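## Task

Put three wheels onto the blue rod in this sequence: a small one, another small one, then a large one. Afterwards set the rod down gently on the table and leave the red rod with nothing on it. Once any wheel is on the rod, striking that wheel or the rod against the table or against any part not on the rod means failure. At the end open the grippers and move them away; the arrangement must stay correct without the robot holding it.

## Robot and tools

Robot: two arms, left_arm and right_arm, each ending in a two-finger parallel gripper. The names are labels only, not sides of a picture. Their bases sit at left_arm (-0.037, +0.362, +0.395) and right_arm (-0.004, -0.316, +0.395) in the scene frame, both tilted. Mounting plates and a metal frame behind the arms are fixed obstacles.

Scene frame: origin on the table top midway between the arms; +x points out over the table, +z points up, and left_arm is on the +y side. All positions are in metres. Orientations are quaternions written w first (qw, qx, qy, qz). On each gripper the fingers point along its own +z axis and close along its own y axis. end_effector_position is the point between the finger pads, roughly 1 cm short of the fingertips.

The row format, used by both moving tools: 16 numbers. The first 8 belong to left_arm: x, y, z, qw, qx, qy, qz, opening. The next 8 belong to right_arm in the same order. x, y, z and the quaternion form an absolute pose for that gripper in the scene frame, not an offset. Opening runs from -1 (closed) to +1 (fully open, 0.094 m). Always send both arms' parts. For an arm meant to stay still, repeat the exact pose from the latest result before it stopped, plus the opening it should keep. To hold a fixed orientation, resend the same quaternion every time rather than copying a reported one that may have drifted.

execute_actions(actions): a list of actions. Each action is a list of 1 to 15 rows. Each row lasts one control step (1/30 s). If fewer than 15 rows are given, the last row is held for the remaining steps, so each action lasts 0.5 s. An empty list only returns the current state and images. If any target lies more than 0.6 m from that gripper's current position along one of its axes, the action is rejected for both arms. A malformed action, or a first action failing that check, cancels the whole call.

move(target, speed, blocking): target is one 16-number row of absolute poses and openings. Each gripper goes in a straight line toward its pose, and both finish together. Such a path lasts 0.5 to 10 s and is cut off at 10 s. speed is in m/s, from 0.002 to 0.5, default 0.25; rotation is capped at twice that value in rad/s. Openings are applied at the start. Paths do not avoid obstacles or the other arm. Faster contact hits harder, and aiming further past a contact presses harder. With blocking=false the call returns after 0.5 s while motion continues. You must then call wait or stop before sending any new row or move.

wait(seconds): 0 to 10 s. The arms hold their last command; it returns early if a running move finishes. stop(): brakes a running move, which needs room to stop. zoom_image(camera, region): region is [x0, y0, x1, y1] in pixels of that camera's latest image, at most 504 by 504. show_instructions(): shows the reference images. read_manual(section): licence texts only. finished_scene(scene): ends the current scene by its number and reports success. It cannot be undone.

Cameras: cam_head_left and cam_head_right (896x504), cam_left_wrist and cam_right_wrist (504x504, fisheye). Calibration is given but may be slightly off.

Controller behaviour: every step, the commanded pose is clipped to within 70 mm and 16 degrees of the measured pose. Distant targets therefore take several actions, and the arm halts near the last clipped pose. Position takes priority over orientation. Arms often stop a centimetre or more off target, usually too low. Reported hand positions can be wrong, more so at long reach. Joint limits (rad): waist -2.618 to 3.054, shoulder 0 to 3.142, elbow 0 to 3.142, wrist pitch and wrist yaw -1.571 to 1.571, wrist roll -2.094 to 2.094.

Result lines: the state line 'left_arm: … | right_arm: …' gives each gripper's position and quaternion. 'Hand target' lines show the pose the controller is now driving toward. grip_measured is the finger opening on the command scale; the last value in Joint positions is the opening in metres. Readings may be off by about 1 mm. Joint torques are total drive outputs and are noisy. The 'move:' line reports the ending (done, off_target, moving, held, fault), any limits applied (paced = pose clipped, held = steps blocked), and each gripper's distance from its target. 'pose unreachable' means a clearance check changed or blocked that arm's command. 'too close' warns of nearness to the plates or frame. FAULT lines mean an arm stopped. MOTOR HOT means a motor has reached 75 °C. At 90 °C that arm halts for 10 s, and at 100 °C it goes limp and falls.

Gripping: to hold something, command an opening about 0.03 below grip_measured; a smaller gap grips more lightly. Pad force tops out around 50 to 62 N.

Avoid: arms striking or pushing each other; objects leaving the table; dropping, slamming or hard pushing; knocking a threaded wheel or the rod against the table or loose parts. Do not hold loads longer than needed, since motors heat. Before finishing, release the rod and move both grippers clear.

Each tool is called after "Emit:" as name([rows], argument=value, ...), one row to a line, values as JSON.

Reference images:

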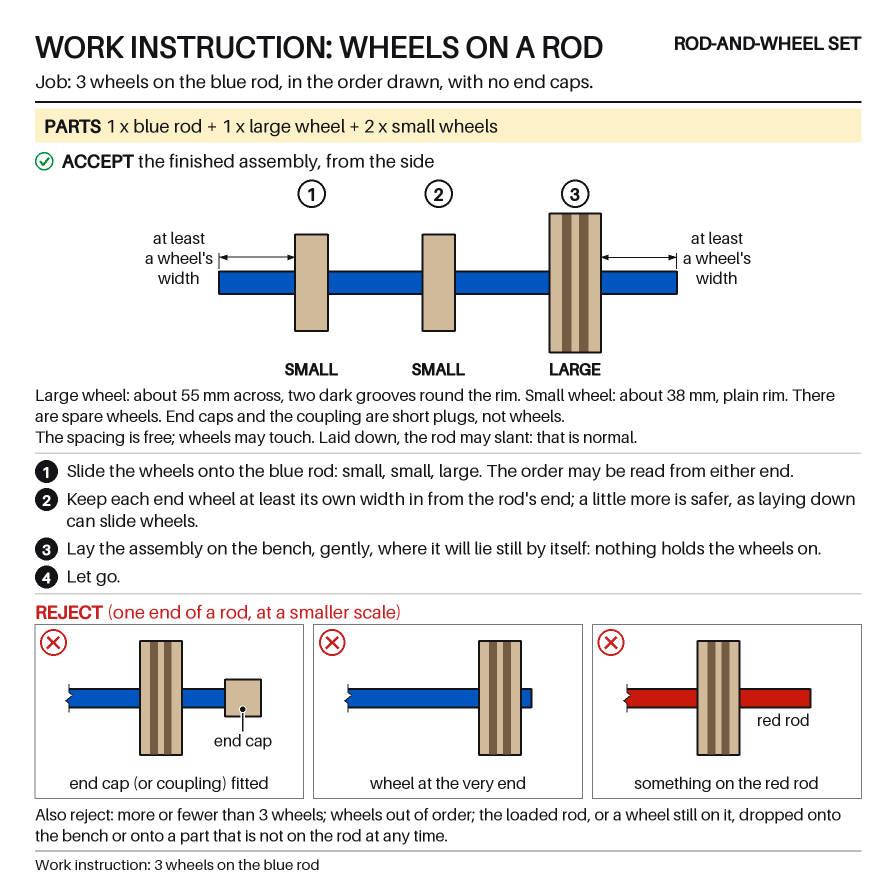

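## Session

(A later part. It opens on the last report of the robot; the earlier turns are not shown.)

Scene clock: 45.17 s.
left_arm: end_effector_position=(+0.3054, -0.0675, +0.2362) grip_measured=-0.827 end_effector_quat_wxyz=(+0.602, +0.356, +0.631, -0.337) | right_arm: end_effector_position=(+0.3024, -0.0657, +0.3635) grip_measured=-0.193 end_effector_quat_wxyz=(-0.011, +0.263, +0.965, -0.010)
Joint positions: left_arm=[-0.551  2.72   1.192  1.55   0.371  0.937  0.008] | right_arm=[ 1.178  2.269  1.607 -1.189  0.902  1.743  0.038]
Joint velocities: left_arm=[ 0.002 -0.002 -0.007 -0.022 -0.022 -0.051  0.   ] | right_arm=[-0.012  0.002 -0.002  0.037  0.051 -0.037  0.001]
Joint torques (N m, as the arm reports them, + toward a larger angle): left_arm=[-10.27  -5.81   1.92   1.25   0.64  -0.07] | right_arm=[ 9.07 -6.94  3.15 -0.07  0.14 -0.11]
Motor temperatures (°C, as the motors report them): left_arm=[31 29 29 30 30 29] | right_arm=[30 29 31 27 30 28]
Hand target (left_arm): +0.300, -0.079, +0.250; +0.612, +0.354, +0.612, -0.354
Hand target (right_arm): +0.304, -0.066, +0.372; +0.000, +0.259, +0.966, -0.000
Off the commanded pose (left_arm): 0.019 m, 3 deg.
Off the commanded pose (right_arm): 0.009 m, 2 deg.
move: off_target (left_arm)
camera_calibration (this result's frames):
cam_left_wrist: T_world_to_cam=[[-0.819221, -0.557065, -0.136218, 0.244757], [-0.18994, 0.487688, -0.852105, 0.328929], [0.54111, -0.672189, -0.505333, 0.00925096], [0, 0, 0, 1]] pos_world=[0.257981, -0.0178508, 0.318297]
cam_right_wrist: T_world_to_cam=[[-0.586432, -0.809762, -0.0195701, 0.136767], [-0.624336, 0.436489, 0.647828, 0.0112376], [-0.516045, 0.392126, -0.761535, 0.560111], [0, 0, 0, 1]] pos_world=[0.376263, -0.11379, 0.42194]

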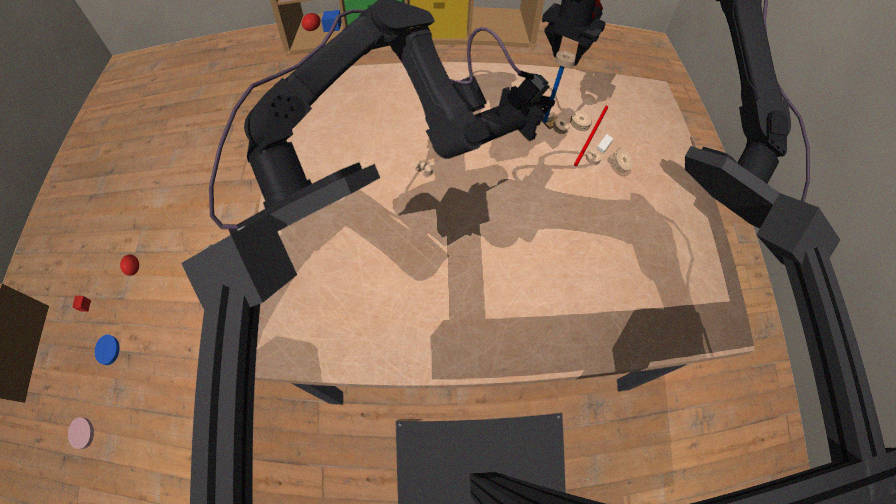

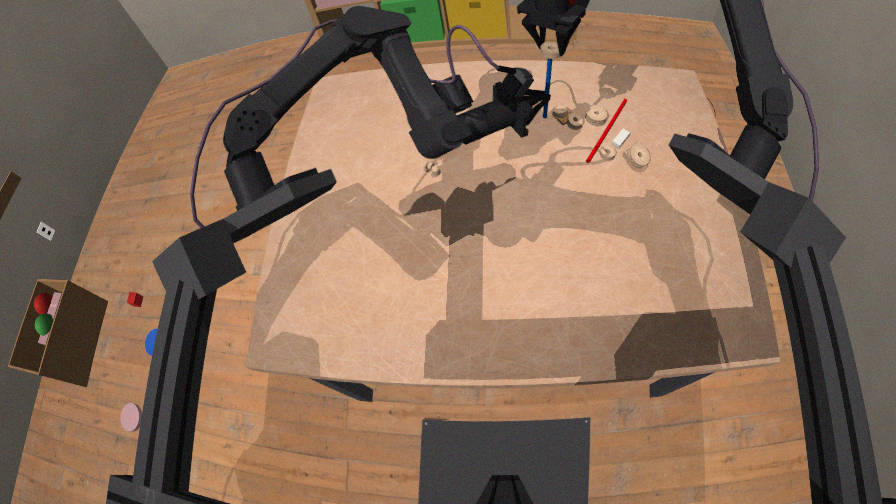

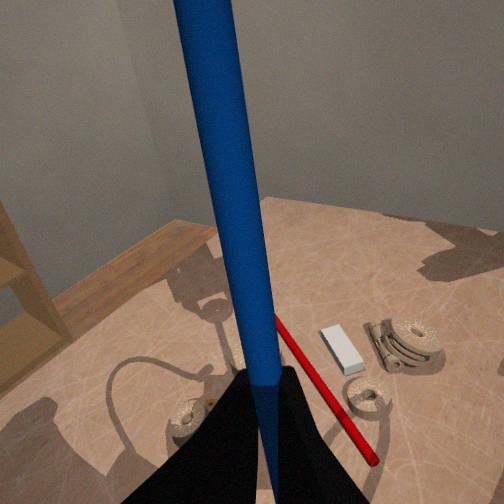

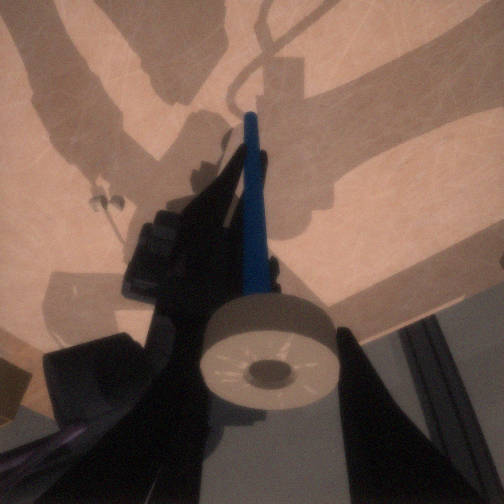

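Emit:
move(target=[0.30,-0.08,0.25,0.612,0.354,0.612,-0.354,-1, 0.306,-0.0605,0.370,0,0.259,0.966,0,-0.3], speed=0.03)

Emit:
move(target=[0.30,-0.08,0.25,0.612,0.354,0.612,-0.354,-1, 0.306,-0.0605,0.35,0,0.259,0.966,0,-0.3], speed=0.03)

Scene clock: 46.57 s.
left_arm: end_effector_position=(+0.3063, -0.0661, +0.2341) grip_measured=-0.827 end_effector_quat_wxyz=(+0.600, +0.356, +0.633, -0.335) | right_arm: end_effector_position=(+0.3034, -0.0672, +0.3611) grip_measured=-0.193 end_effector_quat_wxyz=(-0.012, +0.262, +0.965, -0.013)
Joint positions: left_arm=[-0.547  2.72   1.192  1.549  0.368  0.936  0.008] | right_arm=[ 1.17   2.269  1.607 -1.189  0.902  1.738  0.038]
Joint velocities: left_arm=[-0.002 -0.007  0.007  0.007 -0.007 -0.081 -0.   ] | right_arm=[ 0.012  0.002  0.002  0.022  0.022 -0.022  0.001]
Joint torques (N m, as the arm reports them, + toward a larger angle): left_arm=[-10.65  -5.87   1.84   1.28   0.62  -0.05] | right_arm=[ 9.28 -5.52  4.99 -0.08  0.15 -0.04]
Motor temperatures (°C, as the motors report them): left_arm=[31 29 29 30 30 29] | right_arm=[30 29 31 27 30 28]
Hand target (left_arm): +0.299, -0.079, +0.250; +0.612, +0.354, +0.612, -0.354
Hand target (right_arm): +0.306, -0.061, +0.370; +0.000, +0.259, +0.966, -0.000
Off the commanded pose (left_arm): 0.022 m, 4 deg.
Off the commanded pose (right_arm): 0.011 m, 2 deg.
move: off_target (left_arm, right_arm)
camera_calibration (this result's frames):
cam_left_wrist: T_world_to_cam=[[-0.817646, -0.55937, -0.136235, 0.245318], [-0.194283, 0.49084, -0.849312, 0.327545], [0.541949, -0.667968, -0.510009, 0.0097153], [0, 0, 0, 1]] pos_world=[0.258954, -0.017059, 0.316563]
cam_right_wrist: T_world_to_cam=[[-0.585491, -0.810567, -0.0134815, 0.133525], [-0.622271, 0.438698, 0.648323, 0.0134222], [-0.519595, 0.387977, -0.761246, 0.560089], [0, 0, 0, 1]] pos_world=[0.377549, -0.114959, 0.419464]

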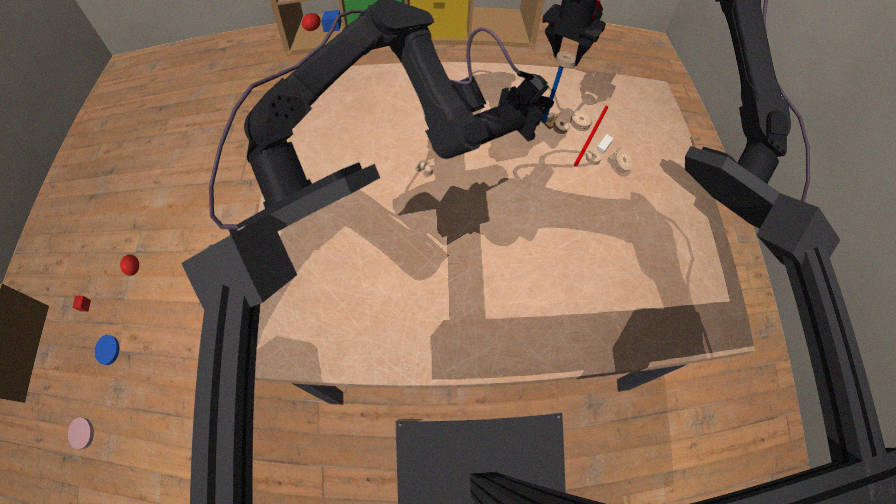

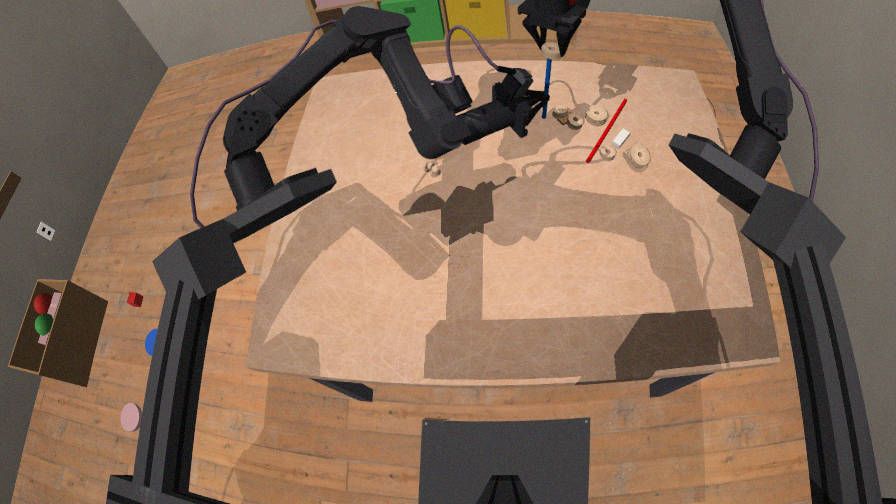

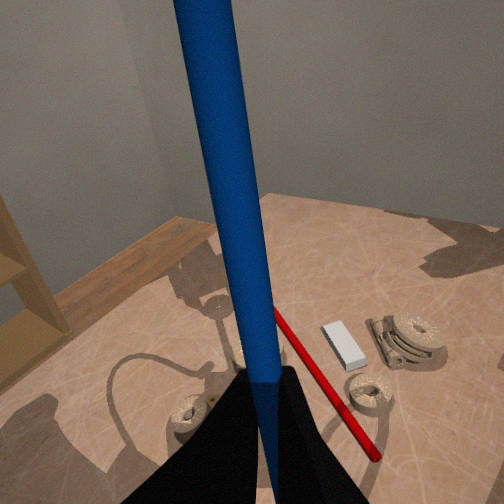

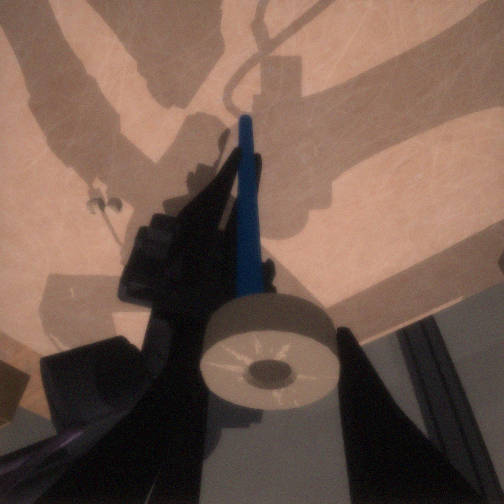

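Scene clock: 47.87 s.
left_arm: end_effector_position=(+0.3045, -0.0681, +0.2360) grip_measured=-0.827 end_effector_quat_wxyz=(+0.600, +0.356, +0.631, -0.339) | right_arm: end_effector_position=(+0.3061, -0.0631, +0.3483) grip_measured=-0.193 end_effector_quat_wxyz=(-0.010, +0.262, +0.965, -0.006)
Joint positions: left_arm=[-0.552  2.72   1.192  1.545  0.371  0.935  0.008] | right_arm=[ 1.144  2.269  1.578 -1.104  0.912  1.677  0.038]
Joint velocities: left_arm=[-0.002 -0.007 -0.002 -0.037 -0.066 -0.081  0.   ] | right_arm=[ 0.007  0.007 -0.012  0.125  0.007  0.037 -0.001]
Joint torques (N m, as the arm reports them, + toward a larger angle): left_arm=[-10.26  -5.79   1.9    1.34   0.61  -0.05] | right_arm=[ 8.59 -5.69  3.11  0.05  0.12 -0.02]
Motor temperatures (°C, as the motors report them): left_arm=[31 29 29 30 30 29] | right_arm=[30 29 31 27 30 28]
Hand target (left_arm): +0.300, -0.079, +0.250; +0.612, +0.354, +0.612, -0.354
Hand target (right_arm): +0.306, -0.061, +0.350; -0.000, +0.259, +0.966, -0.001
Off the commanded pose (left_arm): 0.019 m, 3 deg.
Off the commanded pose (right_arm): 0.003 m, 1 deg.
move: off_target (left_arm)
camera_calibration (this result's frames):
cam_left_wrist: T_world_to_cam=[[-0.821727, -0.554127, -0.133071, 0.243869], [-0.19114, 0.487971, -0.851675, 0.329192], [0.53687, -0.674409, -0.506895, 0.0106959], [0, 0, 0, 1]] pos_world=[0.257573, -0.0182886, 0.318238]
cam_right_wrist: T_world_to_cam=[[-0.584204, -0.811123, -0.0280174, 0.142888], [-0.628025, 0.429924, 0.648652, 0.0226707], [-0.514092, 0.396541, -0.760569, 0.548752], [0, 0, 0, 1]] pos_world=[0.379822, -0.111449, 0.406662]

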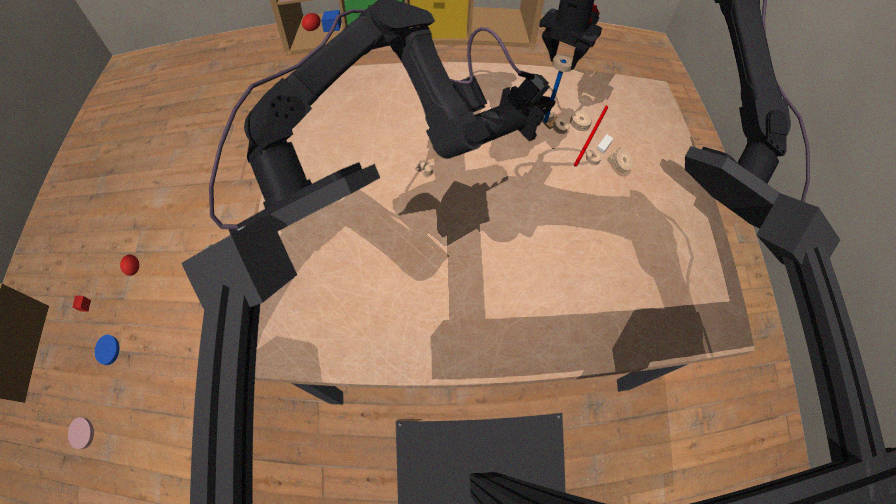

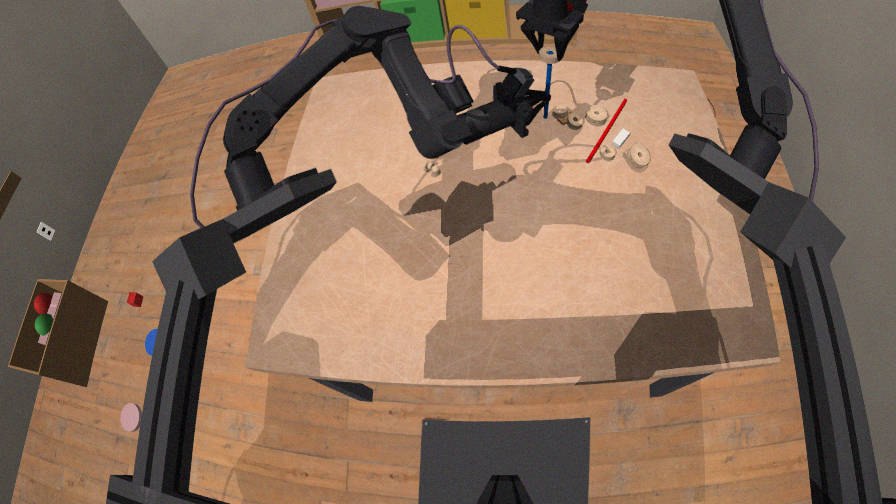

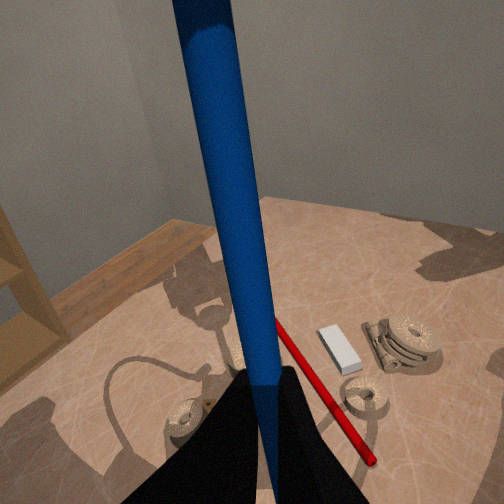

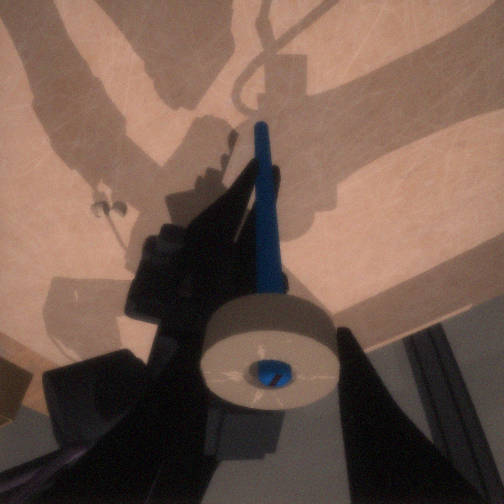

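Emit:
move(target=[0.30,-0.08,0.25,0.612,0.354,0.612,-0.354,-1, 0.306,-0.0605,0.295,0,0.259,0.966,0,-0.3], speed=0.05)

Emit:
move(target=[0.30,-0.08,0.25,0.612,0.354,0.612,-0.354,-1, 0.306,-0.0605,0.295,0,0.259,0.966,0,0.0])

Emit:
move(target=[0.30,-0.08,0.25,0.612,0.354,0.612,-0.354,-1, 0.306,-0.0605,0.39,0,0.259,0.966,0,0.0], speed=0.15)

Emit:
move(target=[0.30,-0.08,0.25,0.612,0.354,0.612,-0.354,-1, 0.32,-0.19,0.36,0,0.259,0.966,0,0.0])

Emit:
move(target=[0.30,-0.08,0.25,0.612,0.354,0.612,-0.354,-1, 0.331,-0.218,0.07,0,0.259,0.966,0,0.0])

Scene clock: 49.57 s.
left_arm: end_effector_position=(+0.3046, -0.0681, +0.2359) grip_measured=-0.827 end_effector_quat_wxyz=(+0.600, +0.356, +0.632, -0.338) | right_arm: end_effector_position=(+0.3074, -0.0631, +0.2955) grip_measured=-0.193 end_effector_quat_wxyz=(-0.013, +0.265, +0.964, -0.001)
Joint positions: left_arm=[-0.552  2.72   1.192  1.545  0.37   0.935  0.008] | right_arm=[ 1.034  2.269  1.454 -0.825  0.92   1.495  0.038]
Joint velocities: left_arm=[-0.002 -0.002  0.007 -0.037  0.007  0.007 -0.001] | right_arm=[ 0.012 -0.012 -0.007  0.051 -0.066 -0.081 -0.   ]
Joint torques (N m, as the arm reports them, + toward a larger angle): left_arm=[-10.27  -5.82   1.89   1.27   0.63  -0.05] | right_arm=[ 8.5  -5.56  2.89  0.09  0.19 -0.06]
Motor temperatures (°C, as the motors report them): left_arm=[31 29 29 30 30 29] | right_arm=[30 29 31 27 30 28]
Hand target (left_arm): +0.299, -0.079, +0.250; +0.612, +0.354, +0.612, -0.354
Hand target (right_arm): +0.306, -0.061, +0.295; -0.001, +0.259, +0.966, -0.001
Off the commanded pose (left_arm): 0.019 m, 3 deg.
Off the commanded pose (right_arm): 0.003 m, 2 deg.
move: off_target (left_arm)
camera_calibration (this result's frames):
cam_left_wrist: T_world_to_cam=[[-0.821442, -0.554622, -0.132768, 0.243703], [-0.192144, 0.488352, -0.85123, 0.329399], [0.536948, -0.673726, -0.50772, 0.0108374], [0, 0, 0, 1]] pos_world=[0.257661, -0.0183979, 0.318252]
cam_right_wrist: T_world_to_cam=[[-0.590742, -0.806111, -0.0347747, 0.146481], [-0.622545, 0.427954, 0.655205, 0.0539544], [-0.513286, 0.408706, -0.75465, 0.508078], [0, 0, 0, 1]] pos_world=[0.380911, -0.112665, 0.353164]

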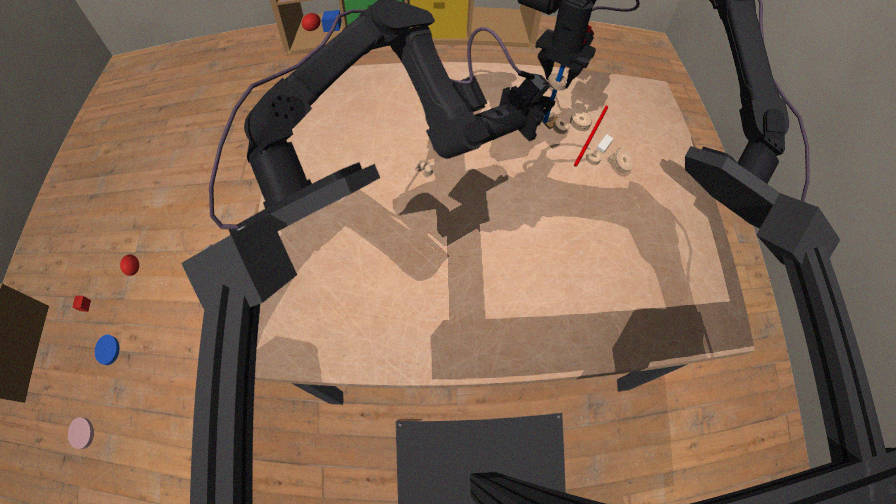

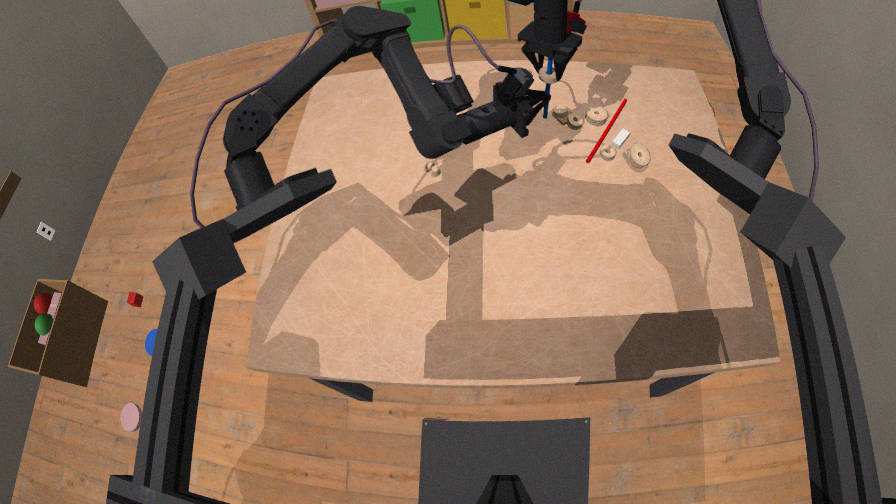

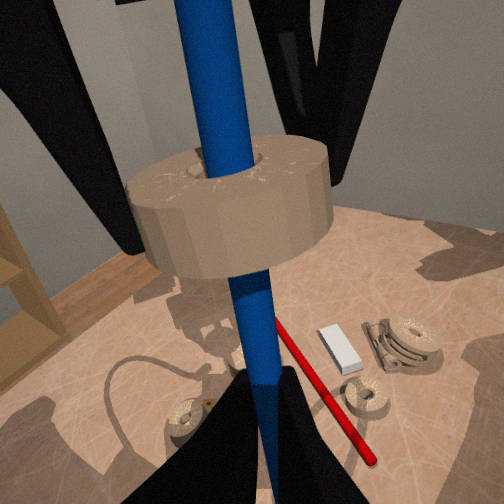

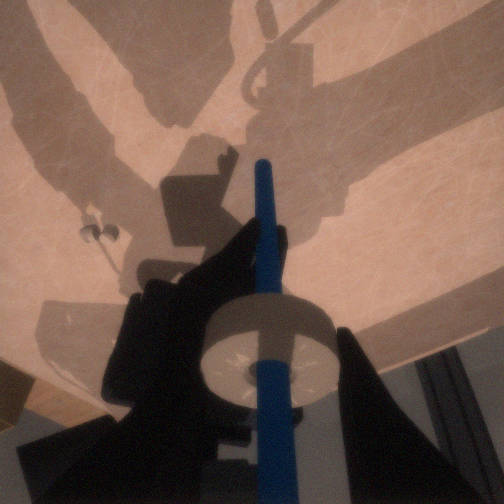

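Scene clock: 50.33 s.
left_arm: end_effector_position=(+0.3045, -0.0682, +0.2363) grip_measured=-0.827 end_effector_quat_wxyz=(+0.600, +0.356, +0.631, -0.339) | right_arm: end_effector_position=(+0.3103, -0.0637, +0.2932) grip_measured=-0.002 end_effector_quat_wxyz=(-0.010, +0.269, +0.963, -0.002)
Joint positions: left_arm=[-0.552  2.72   1.192  1.546  0.372  0.935  0.008] | right_arm=[ 1.027  2.269  1.454 -0.812  0.926  1.488  0.047]
Joint velocities: left_arm=[ 0.002 -0.017  0.012 -0.037 -0.007 -0.022  0.   ] | right_arm=[ 0.002  0.002 -0.017 -0.022  0.007 -0.037 -0.001]
Joint torques (N m, as the arm reports them, + toward a larger angle): left_arm=[-10.27  -5.85   1.9    1.33   0.6   -0.05] | right_arm=[ 9.05 -5.53  2.58 -0.04  0.15 -0.02]
Motor temperatures (°C, as the motors report them): left_arm=[31 29 29 30 30 29] | right_arm=[30 29 31 27 30 28]
Hand target (left_arm): +0.300, -0.079, +0.250; +0.612, +0.354, +0.612, -0.354
Hand target (right_arm): +0.306, -0.061, +0.295; -0.000, +0.259, +0.966, -0.000
Off the commanded pose (left_arm): 0.019 m, 3 deg.
Off the commanded pose (right_arm): 0.006 m, 2 deg.
move: off_target (left_arm)
camera_calibration (this result's frames):
cam_left_wrist: T_world_to_cam=[[-0.821784, -0.554113, -0.132774, 0.243758], [-0.19089, 0.487284, -0.852124, 0.329453], [0.536872, -0.674917, -0.506217, 0.0105902], [0, 0, 0, 1]] pos_world=[0.257521, -0.0183201, 0.318461]
cam_right_wrist: T_world_to_cam=[[-0.596565, -0.801732, -0.0365432, 0.150229], [-0.623193, 0.434062, 0.650554, 0.059561], [-0.505708, 0.410871, -0.75858, 0.507002], [0, 0, 0, 1]] pos_world=[0.383134, -0.113722, 0.351344]

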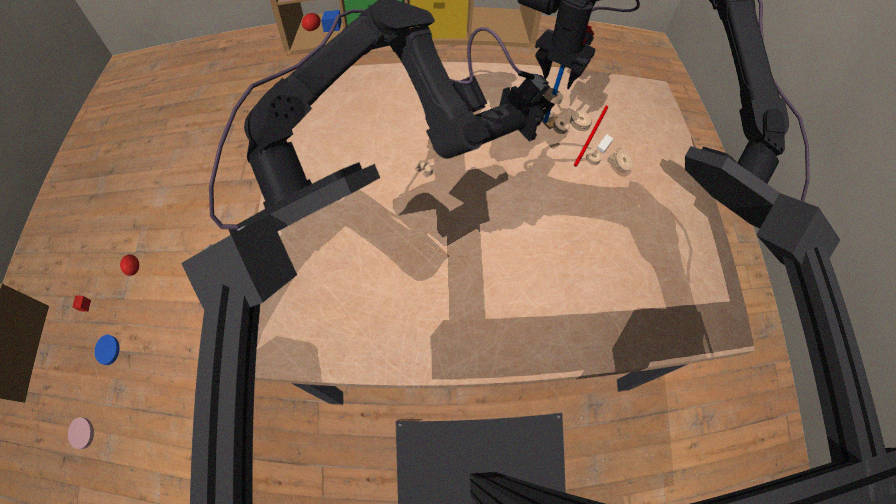

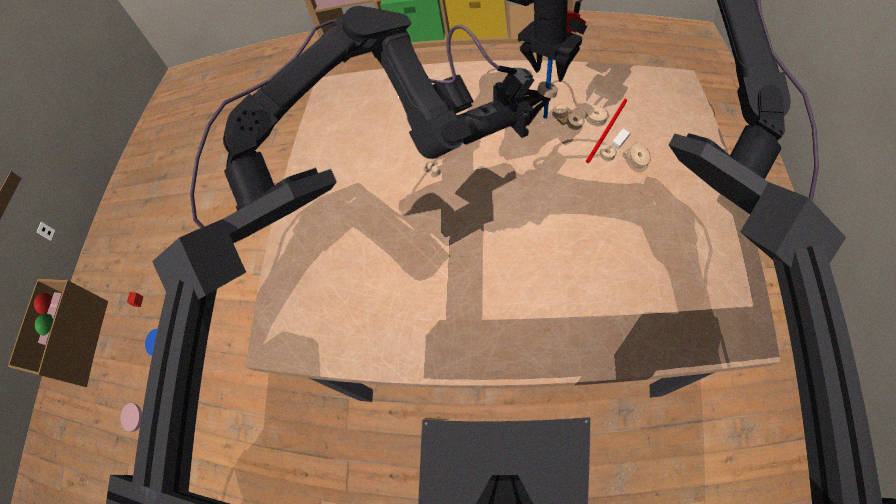

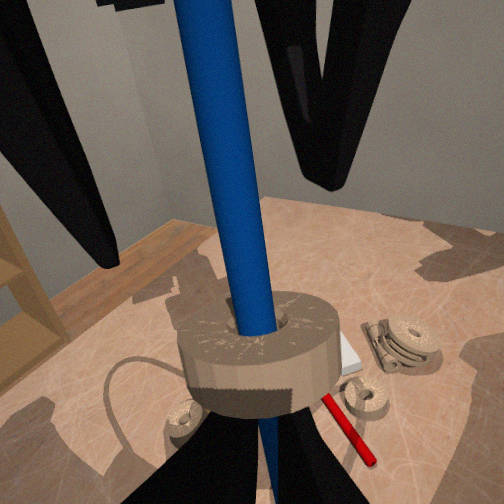

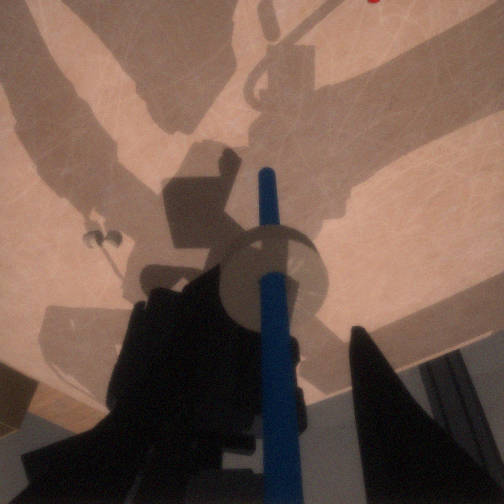

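Scene clock: 51.67 s.
left_arm: end_effector_position=(+0.3045, -0.0681, +0.2362) grip_measured=-0.827 end_effector_quat_wxyz=(+0.600, +0.356, +0.631, -0.339) | right_arm: end_effector_position=(+0.3082, -0.0649, +0.3815) grip_measured=-0.002 end_effector_quat_wxyz=(-0.000, +0.265, +0.964, -0.004)
Joint positions: left_arm=[-0.552  2.72   1.192  1.546  0.372  0.935  0.008] | right_arm=[ 1.212  2.269  1.656 -1.257  0.913  1.783  0.047]
Joint velocities: left_arm=[-0.017  0.012 -0.012  0.037  0.007  0.022 -0.001] | right_arm=[-0.002 -0.002 -0.012 -0.037 -0.037 -0.007  0.   ]
Joint torques (N m, as the arm reports them, + toward a larger angle): left_arm=[-10.29  -5.81   1.91   1.32   0.6   -0.04] | right_arm=[ 9.13 -4.76  6.36 -0.3  -0.04  0.08]
Motor temperatures (°C, as the motors report them): left_arm=[32 29 29 30 30 29] | right_arm=[30 29 31 27 30 28]
Hand target (left_arm): +0.300, -0.079, +0.250; +0.612, +0.354, +0.612, -0.354
Hand target (right_arm): +0.306, -0.061, +0.389; +0.001, +0.259, +0.966, +0.000
Off the commanded pose (left_arm): 0.019 m, 3 deg.
Off the commanded pose (right_arm): 0.010 m, 1 deg.
move: off_target (left_arm)
camera_calibration (this result's frames):
cam_left_wrist: T_world_to_cam=[[-0.821785, -0.554111, -0.132781, 0.243832], [-0.190885, 0.487289, -0.852123, 0.329317], [0.536873, -0.674916, -0.506218, 0.0105768], [0, 0, 0, 1]] pos_world=[0.257561, -0.018224, 0.318349]
cam_right_wrist: T_world_to_cam=[[-0.589511, -0.80685, -0.0383283, 0.149409], [-0.637509, 0.435597, 0.635482, 0.011473], [-0.496043, 0.399058, -0.771164, 0.574486], [0, 0, 0, 1]] pos_world=[0.380362, -0.1137, 0.441458]

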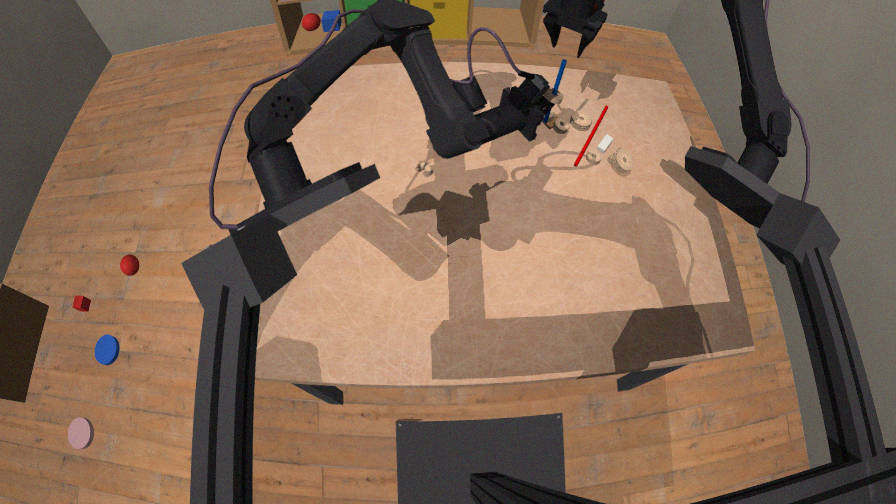

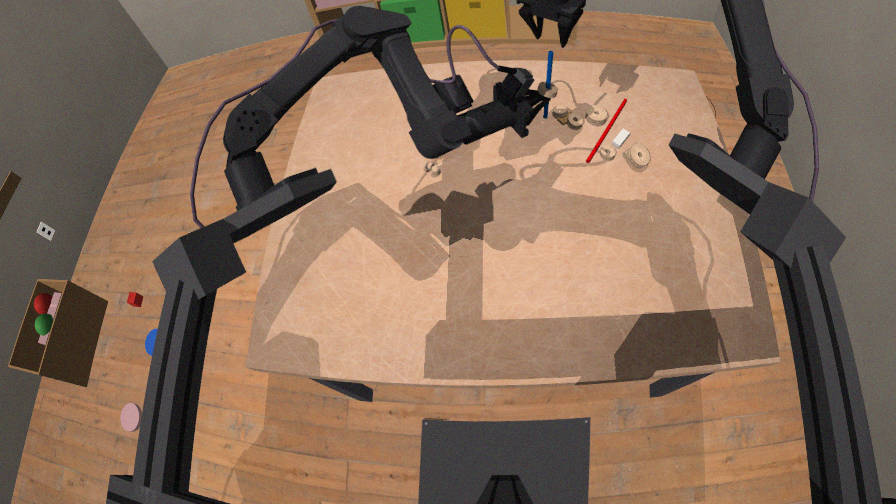

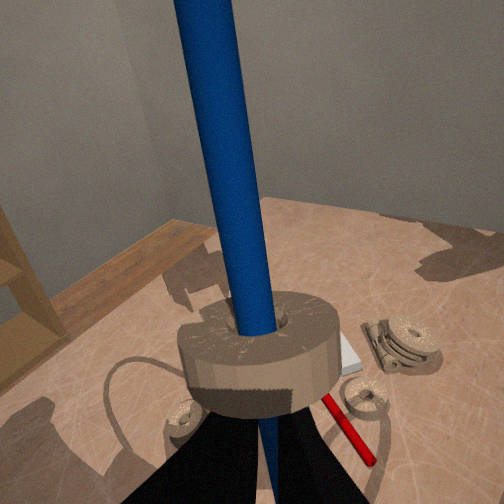

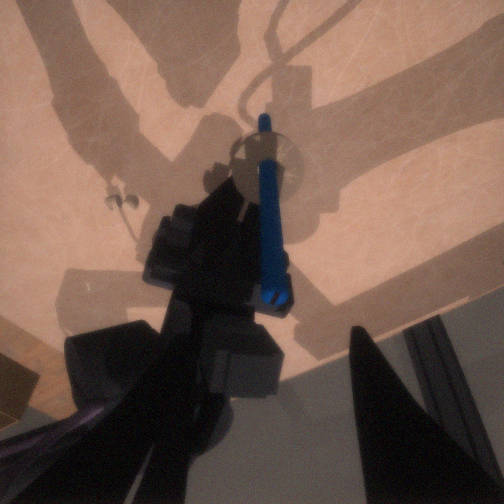

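Scene clock: 52.83 s.
left_arm: end_effector_position=(+0.3044, -0.0682, +0.2363) grip_measured=-0.827 end_effector_quat_wxyz=(+0.600, +0.356, +0.631, -0.339) | right_arm: end_effector_position=(+0.3203, -0.1899, +0.3566) grip_measured=-0.002 end_effector_quat_wxyz=(-0.009, +0.260, +0.966, -0.007)
Joint positions: left_arm=[-0.552  2.72   1.192  1.546  0.372  0.935  0.008] | right_arm=[ 1.036  1.788  1.203 -1.071  0.931  1.498  0.047]
Joint velocities: left_arm=[-0.022  0.002  0.007  0.007 -0.007  0.022  0.   ] | right_arm=[ 0.002 -0.017 -0.007  0.007 -0.007  0.022 -0.   ]
Joint torques (N m, as the arm reports them, + toward a larger angle): left_arm=[-10.2   -5.76   1.9    1.32   0.6   -0.04] | right_arm=[ 6.23 -4.82  2.91 -0.05  0.09 -0.06]
Motor temperatures (°C, as the motors report them): left_arm=[32 29 29 30 30 29] | right_arm=[30 29 31 27 30 28]
Hand target (left_arm): +0.300, -0.079, +0.250; +0.612, +0.354, +0.612, -0.354
Hand target (right_arm): +0.321, -0.189, +0.360; -0.001, +0.259, +0.966, -0.000
Off the commanded pose (left_arm): 0.019 m, 3 deg.
Off the commanded pose (right_arm): 0.003 m, 1 deg.
move: off_target (left_arm)
camera_calibration (this result's frames):
cam_left_wrist: T_world_to_cam=[[-0.82189, -0.553963, -0.132748, 0.243762], [-0.190653, 0.487098, -0.852283, 0.329458], [0.536795, -0.675174, -0.505956, 0.0105642], [0, 0, 0, 1]] pos_world=[0.257487, -0.0183106, 0.318495]
cam_right_wrist: T_world_to_cam=[[-0.581405, -0.813161, -0.0271589, 0.0469973], [-0.630421, 0.429143, 0.646843, 0.0819455], [-0.514332, 0.393199, -0.76214, 0.612684], [0, 0, 0, 1]] pos_world=[0.394108, -0.237857, 0.415221]

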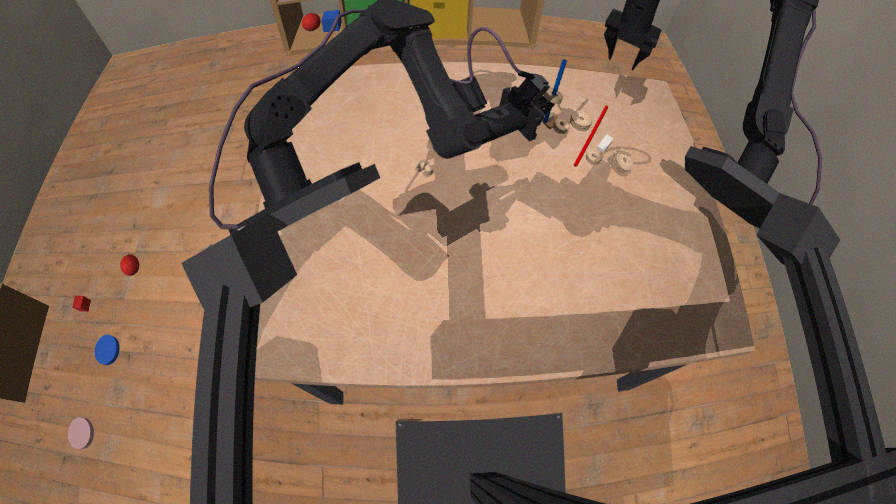

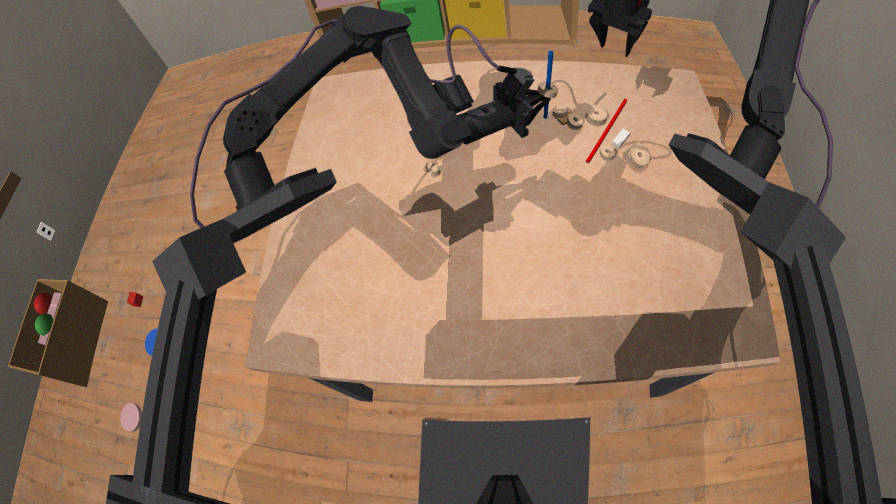

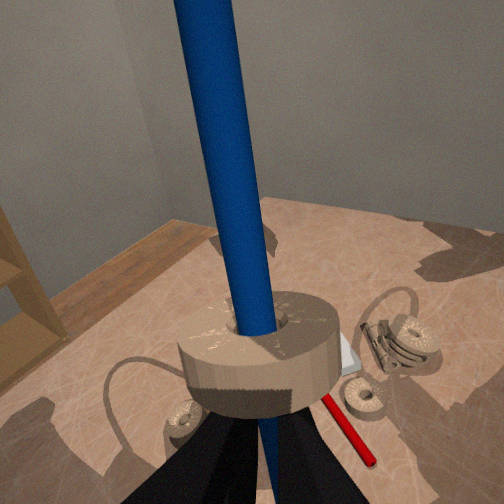

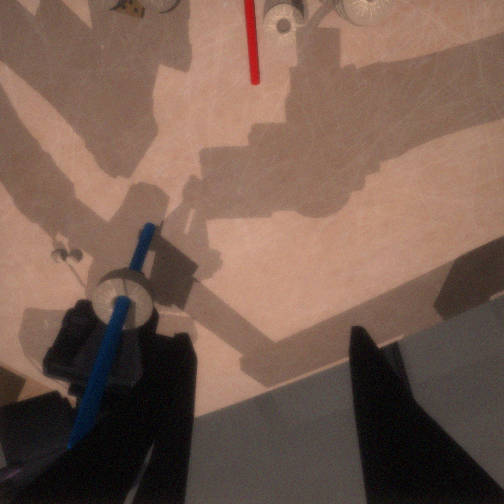

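Scene clock: 54.77 s.
left_arm: end_effector_position=(+0.3044, -0.0683, +0.2364) grip_measured=-0.827 end_effector_quat_wxyz=(+0.600, +0.356, +0.631, -0.339) | right_arm: end_effector_position=(+0.3199, -0.2225, +0.0733) grip_measured=-0.002 end_effector_quat_wxyz=(-0.016, +0.258, +0.966, -0.007)
Joint positions: left_arm=[-0.552  2.72   1.192  1.546  0.373  0.935  0.008] | right_arm=[0.314 2.193 1.006 0.291 0.687 0.482 0.047]
Joint velocities: left_arm=[-0.007 -0.002 -0.007 -0.081  0.051  0.007  0.   ] | right_arm=[ 0.007  0.007 -0.012  0.037  0.007 -0.022  0.001]
Joint torques (N m, as the arm reports them, + toward a larger angle): left_arm=[-10.23  -5.81   1.94   1.32   0.6   -0.05] | right_arm=[ 5.92 -5.89  2.1   0.09 -0.03 -0.02]
Motor temperatures (°C, as the motors report them): left_arm=[32 29 29 31 30 29] | right_arm=[30 29 31 27 30 28]
Hand target (left_arm): +0.299, -0.079, +0.250; +0.612, +0.354, +0.612, -0.354
Hand target (right_arm): +0.330, -0.216, +0.073; -0.004, +0.260, +0.966, +0.001
Off the commanded pose (left_arm): 0.019 m, 3 deg.
Off the commanded pose (right_arm): 0.012 m, 2 deg.
move: off_target (left_arm, right_arm)
camera_calibration (this result's frames):
cam_left_wrist: T_world_to_cam=[[-0.821995, -0.553813, -0.132721, 0.243765], [-0.190416, 0.486912, -0.852442, 0.329462], [0.536717, -0.675431, -0.505695, 0.0105383], [0, 0, 0, 1]] pos_world=[0.257453, -0.0183011, 0.318529]
cam_right_wrist: T_world_to_cam=[[-0.577713, -0.815949, -0.021781, 0.010327], [-0.624164, 0.424413, 0.655967, 0.275197], [-0.525992, 0.392556, -0.754475, 0.412415], [0, 0, 0, 1]] pos_world=[0.394661, -0.270267, 0.130861]

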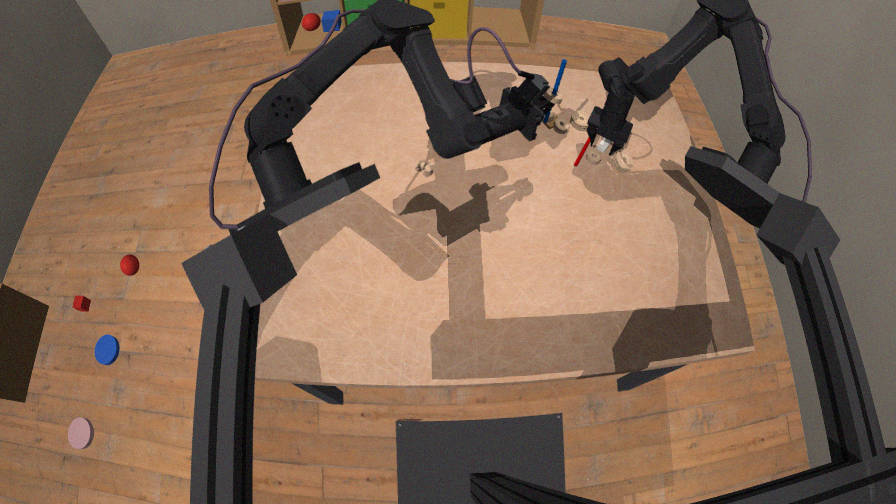

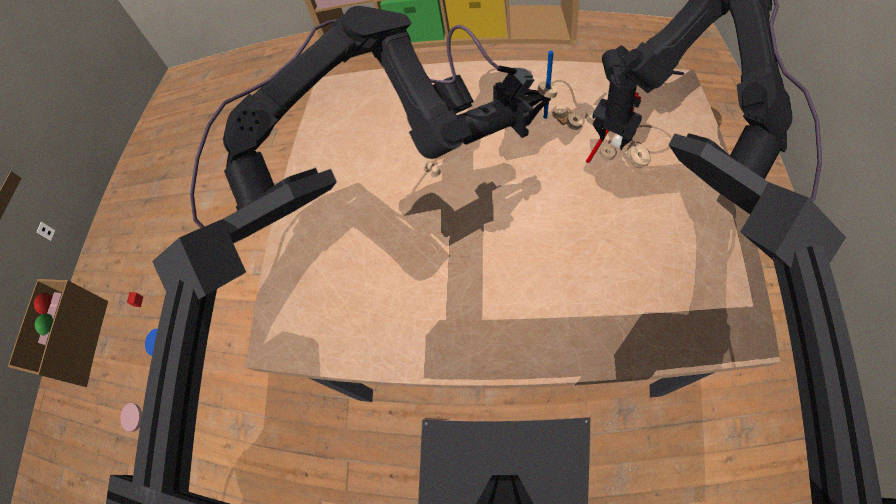

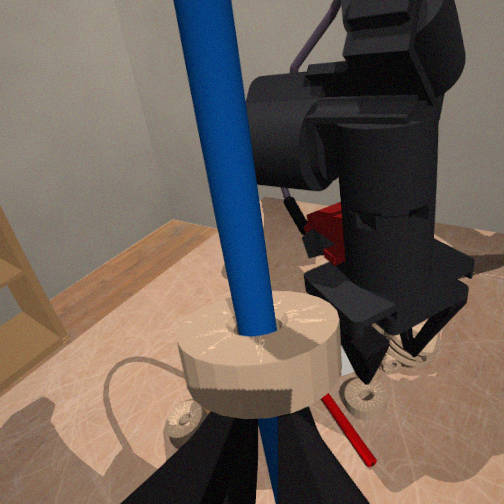

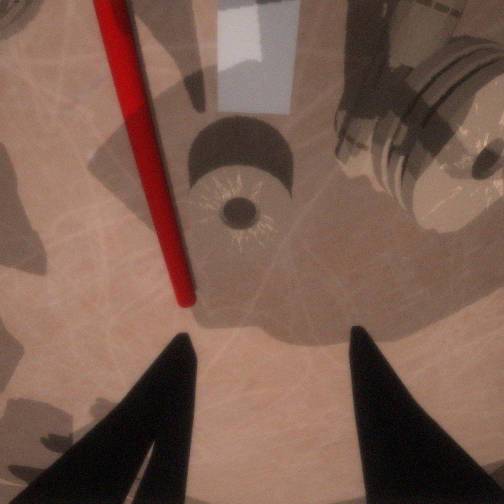

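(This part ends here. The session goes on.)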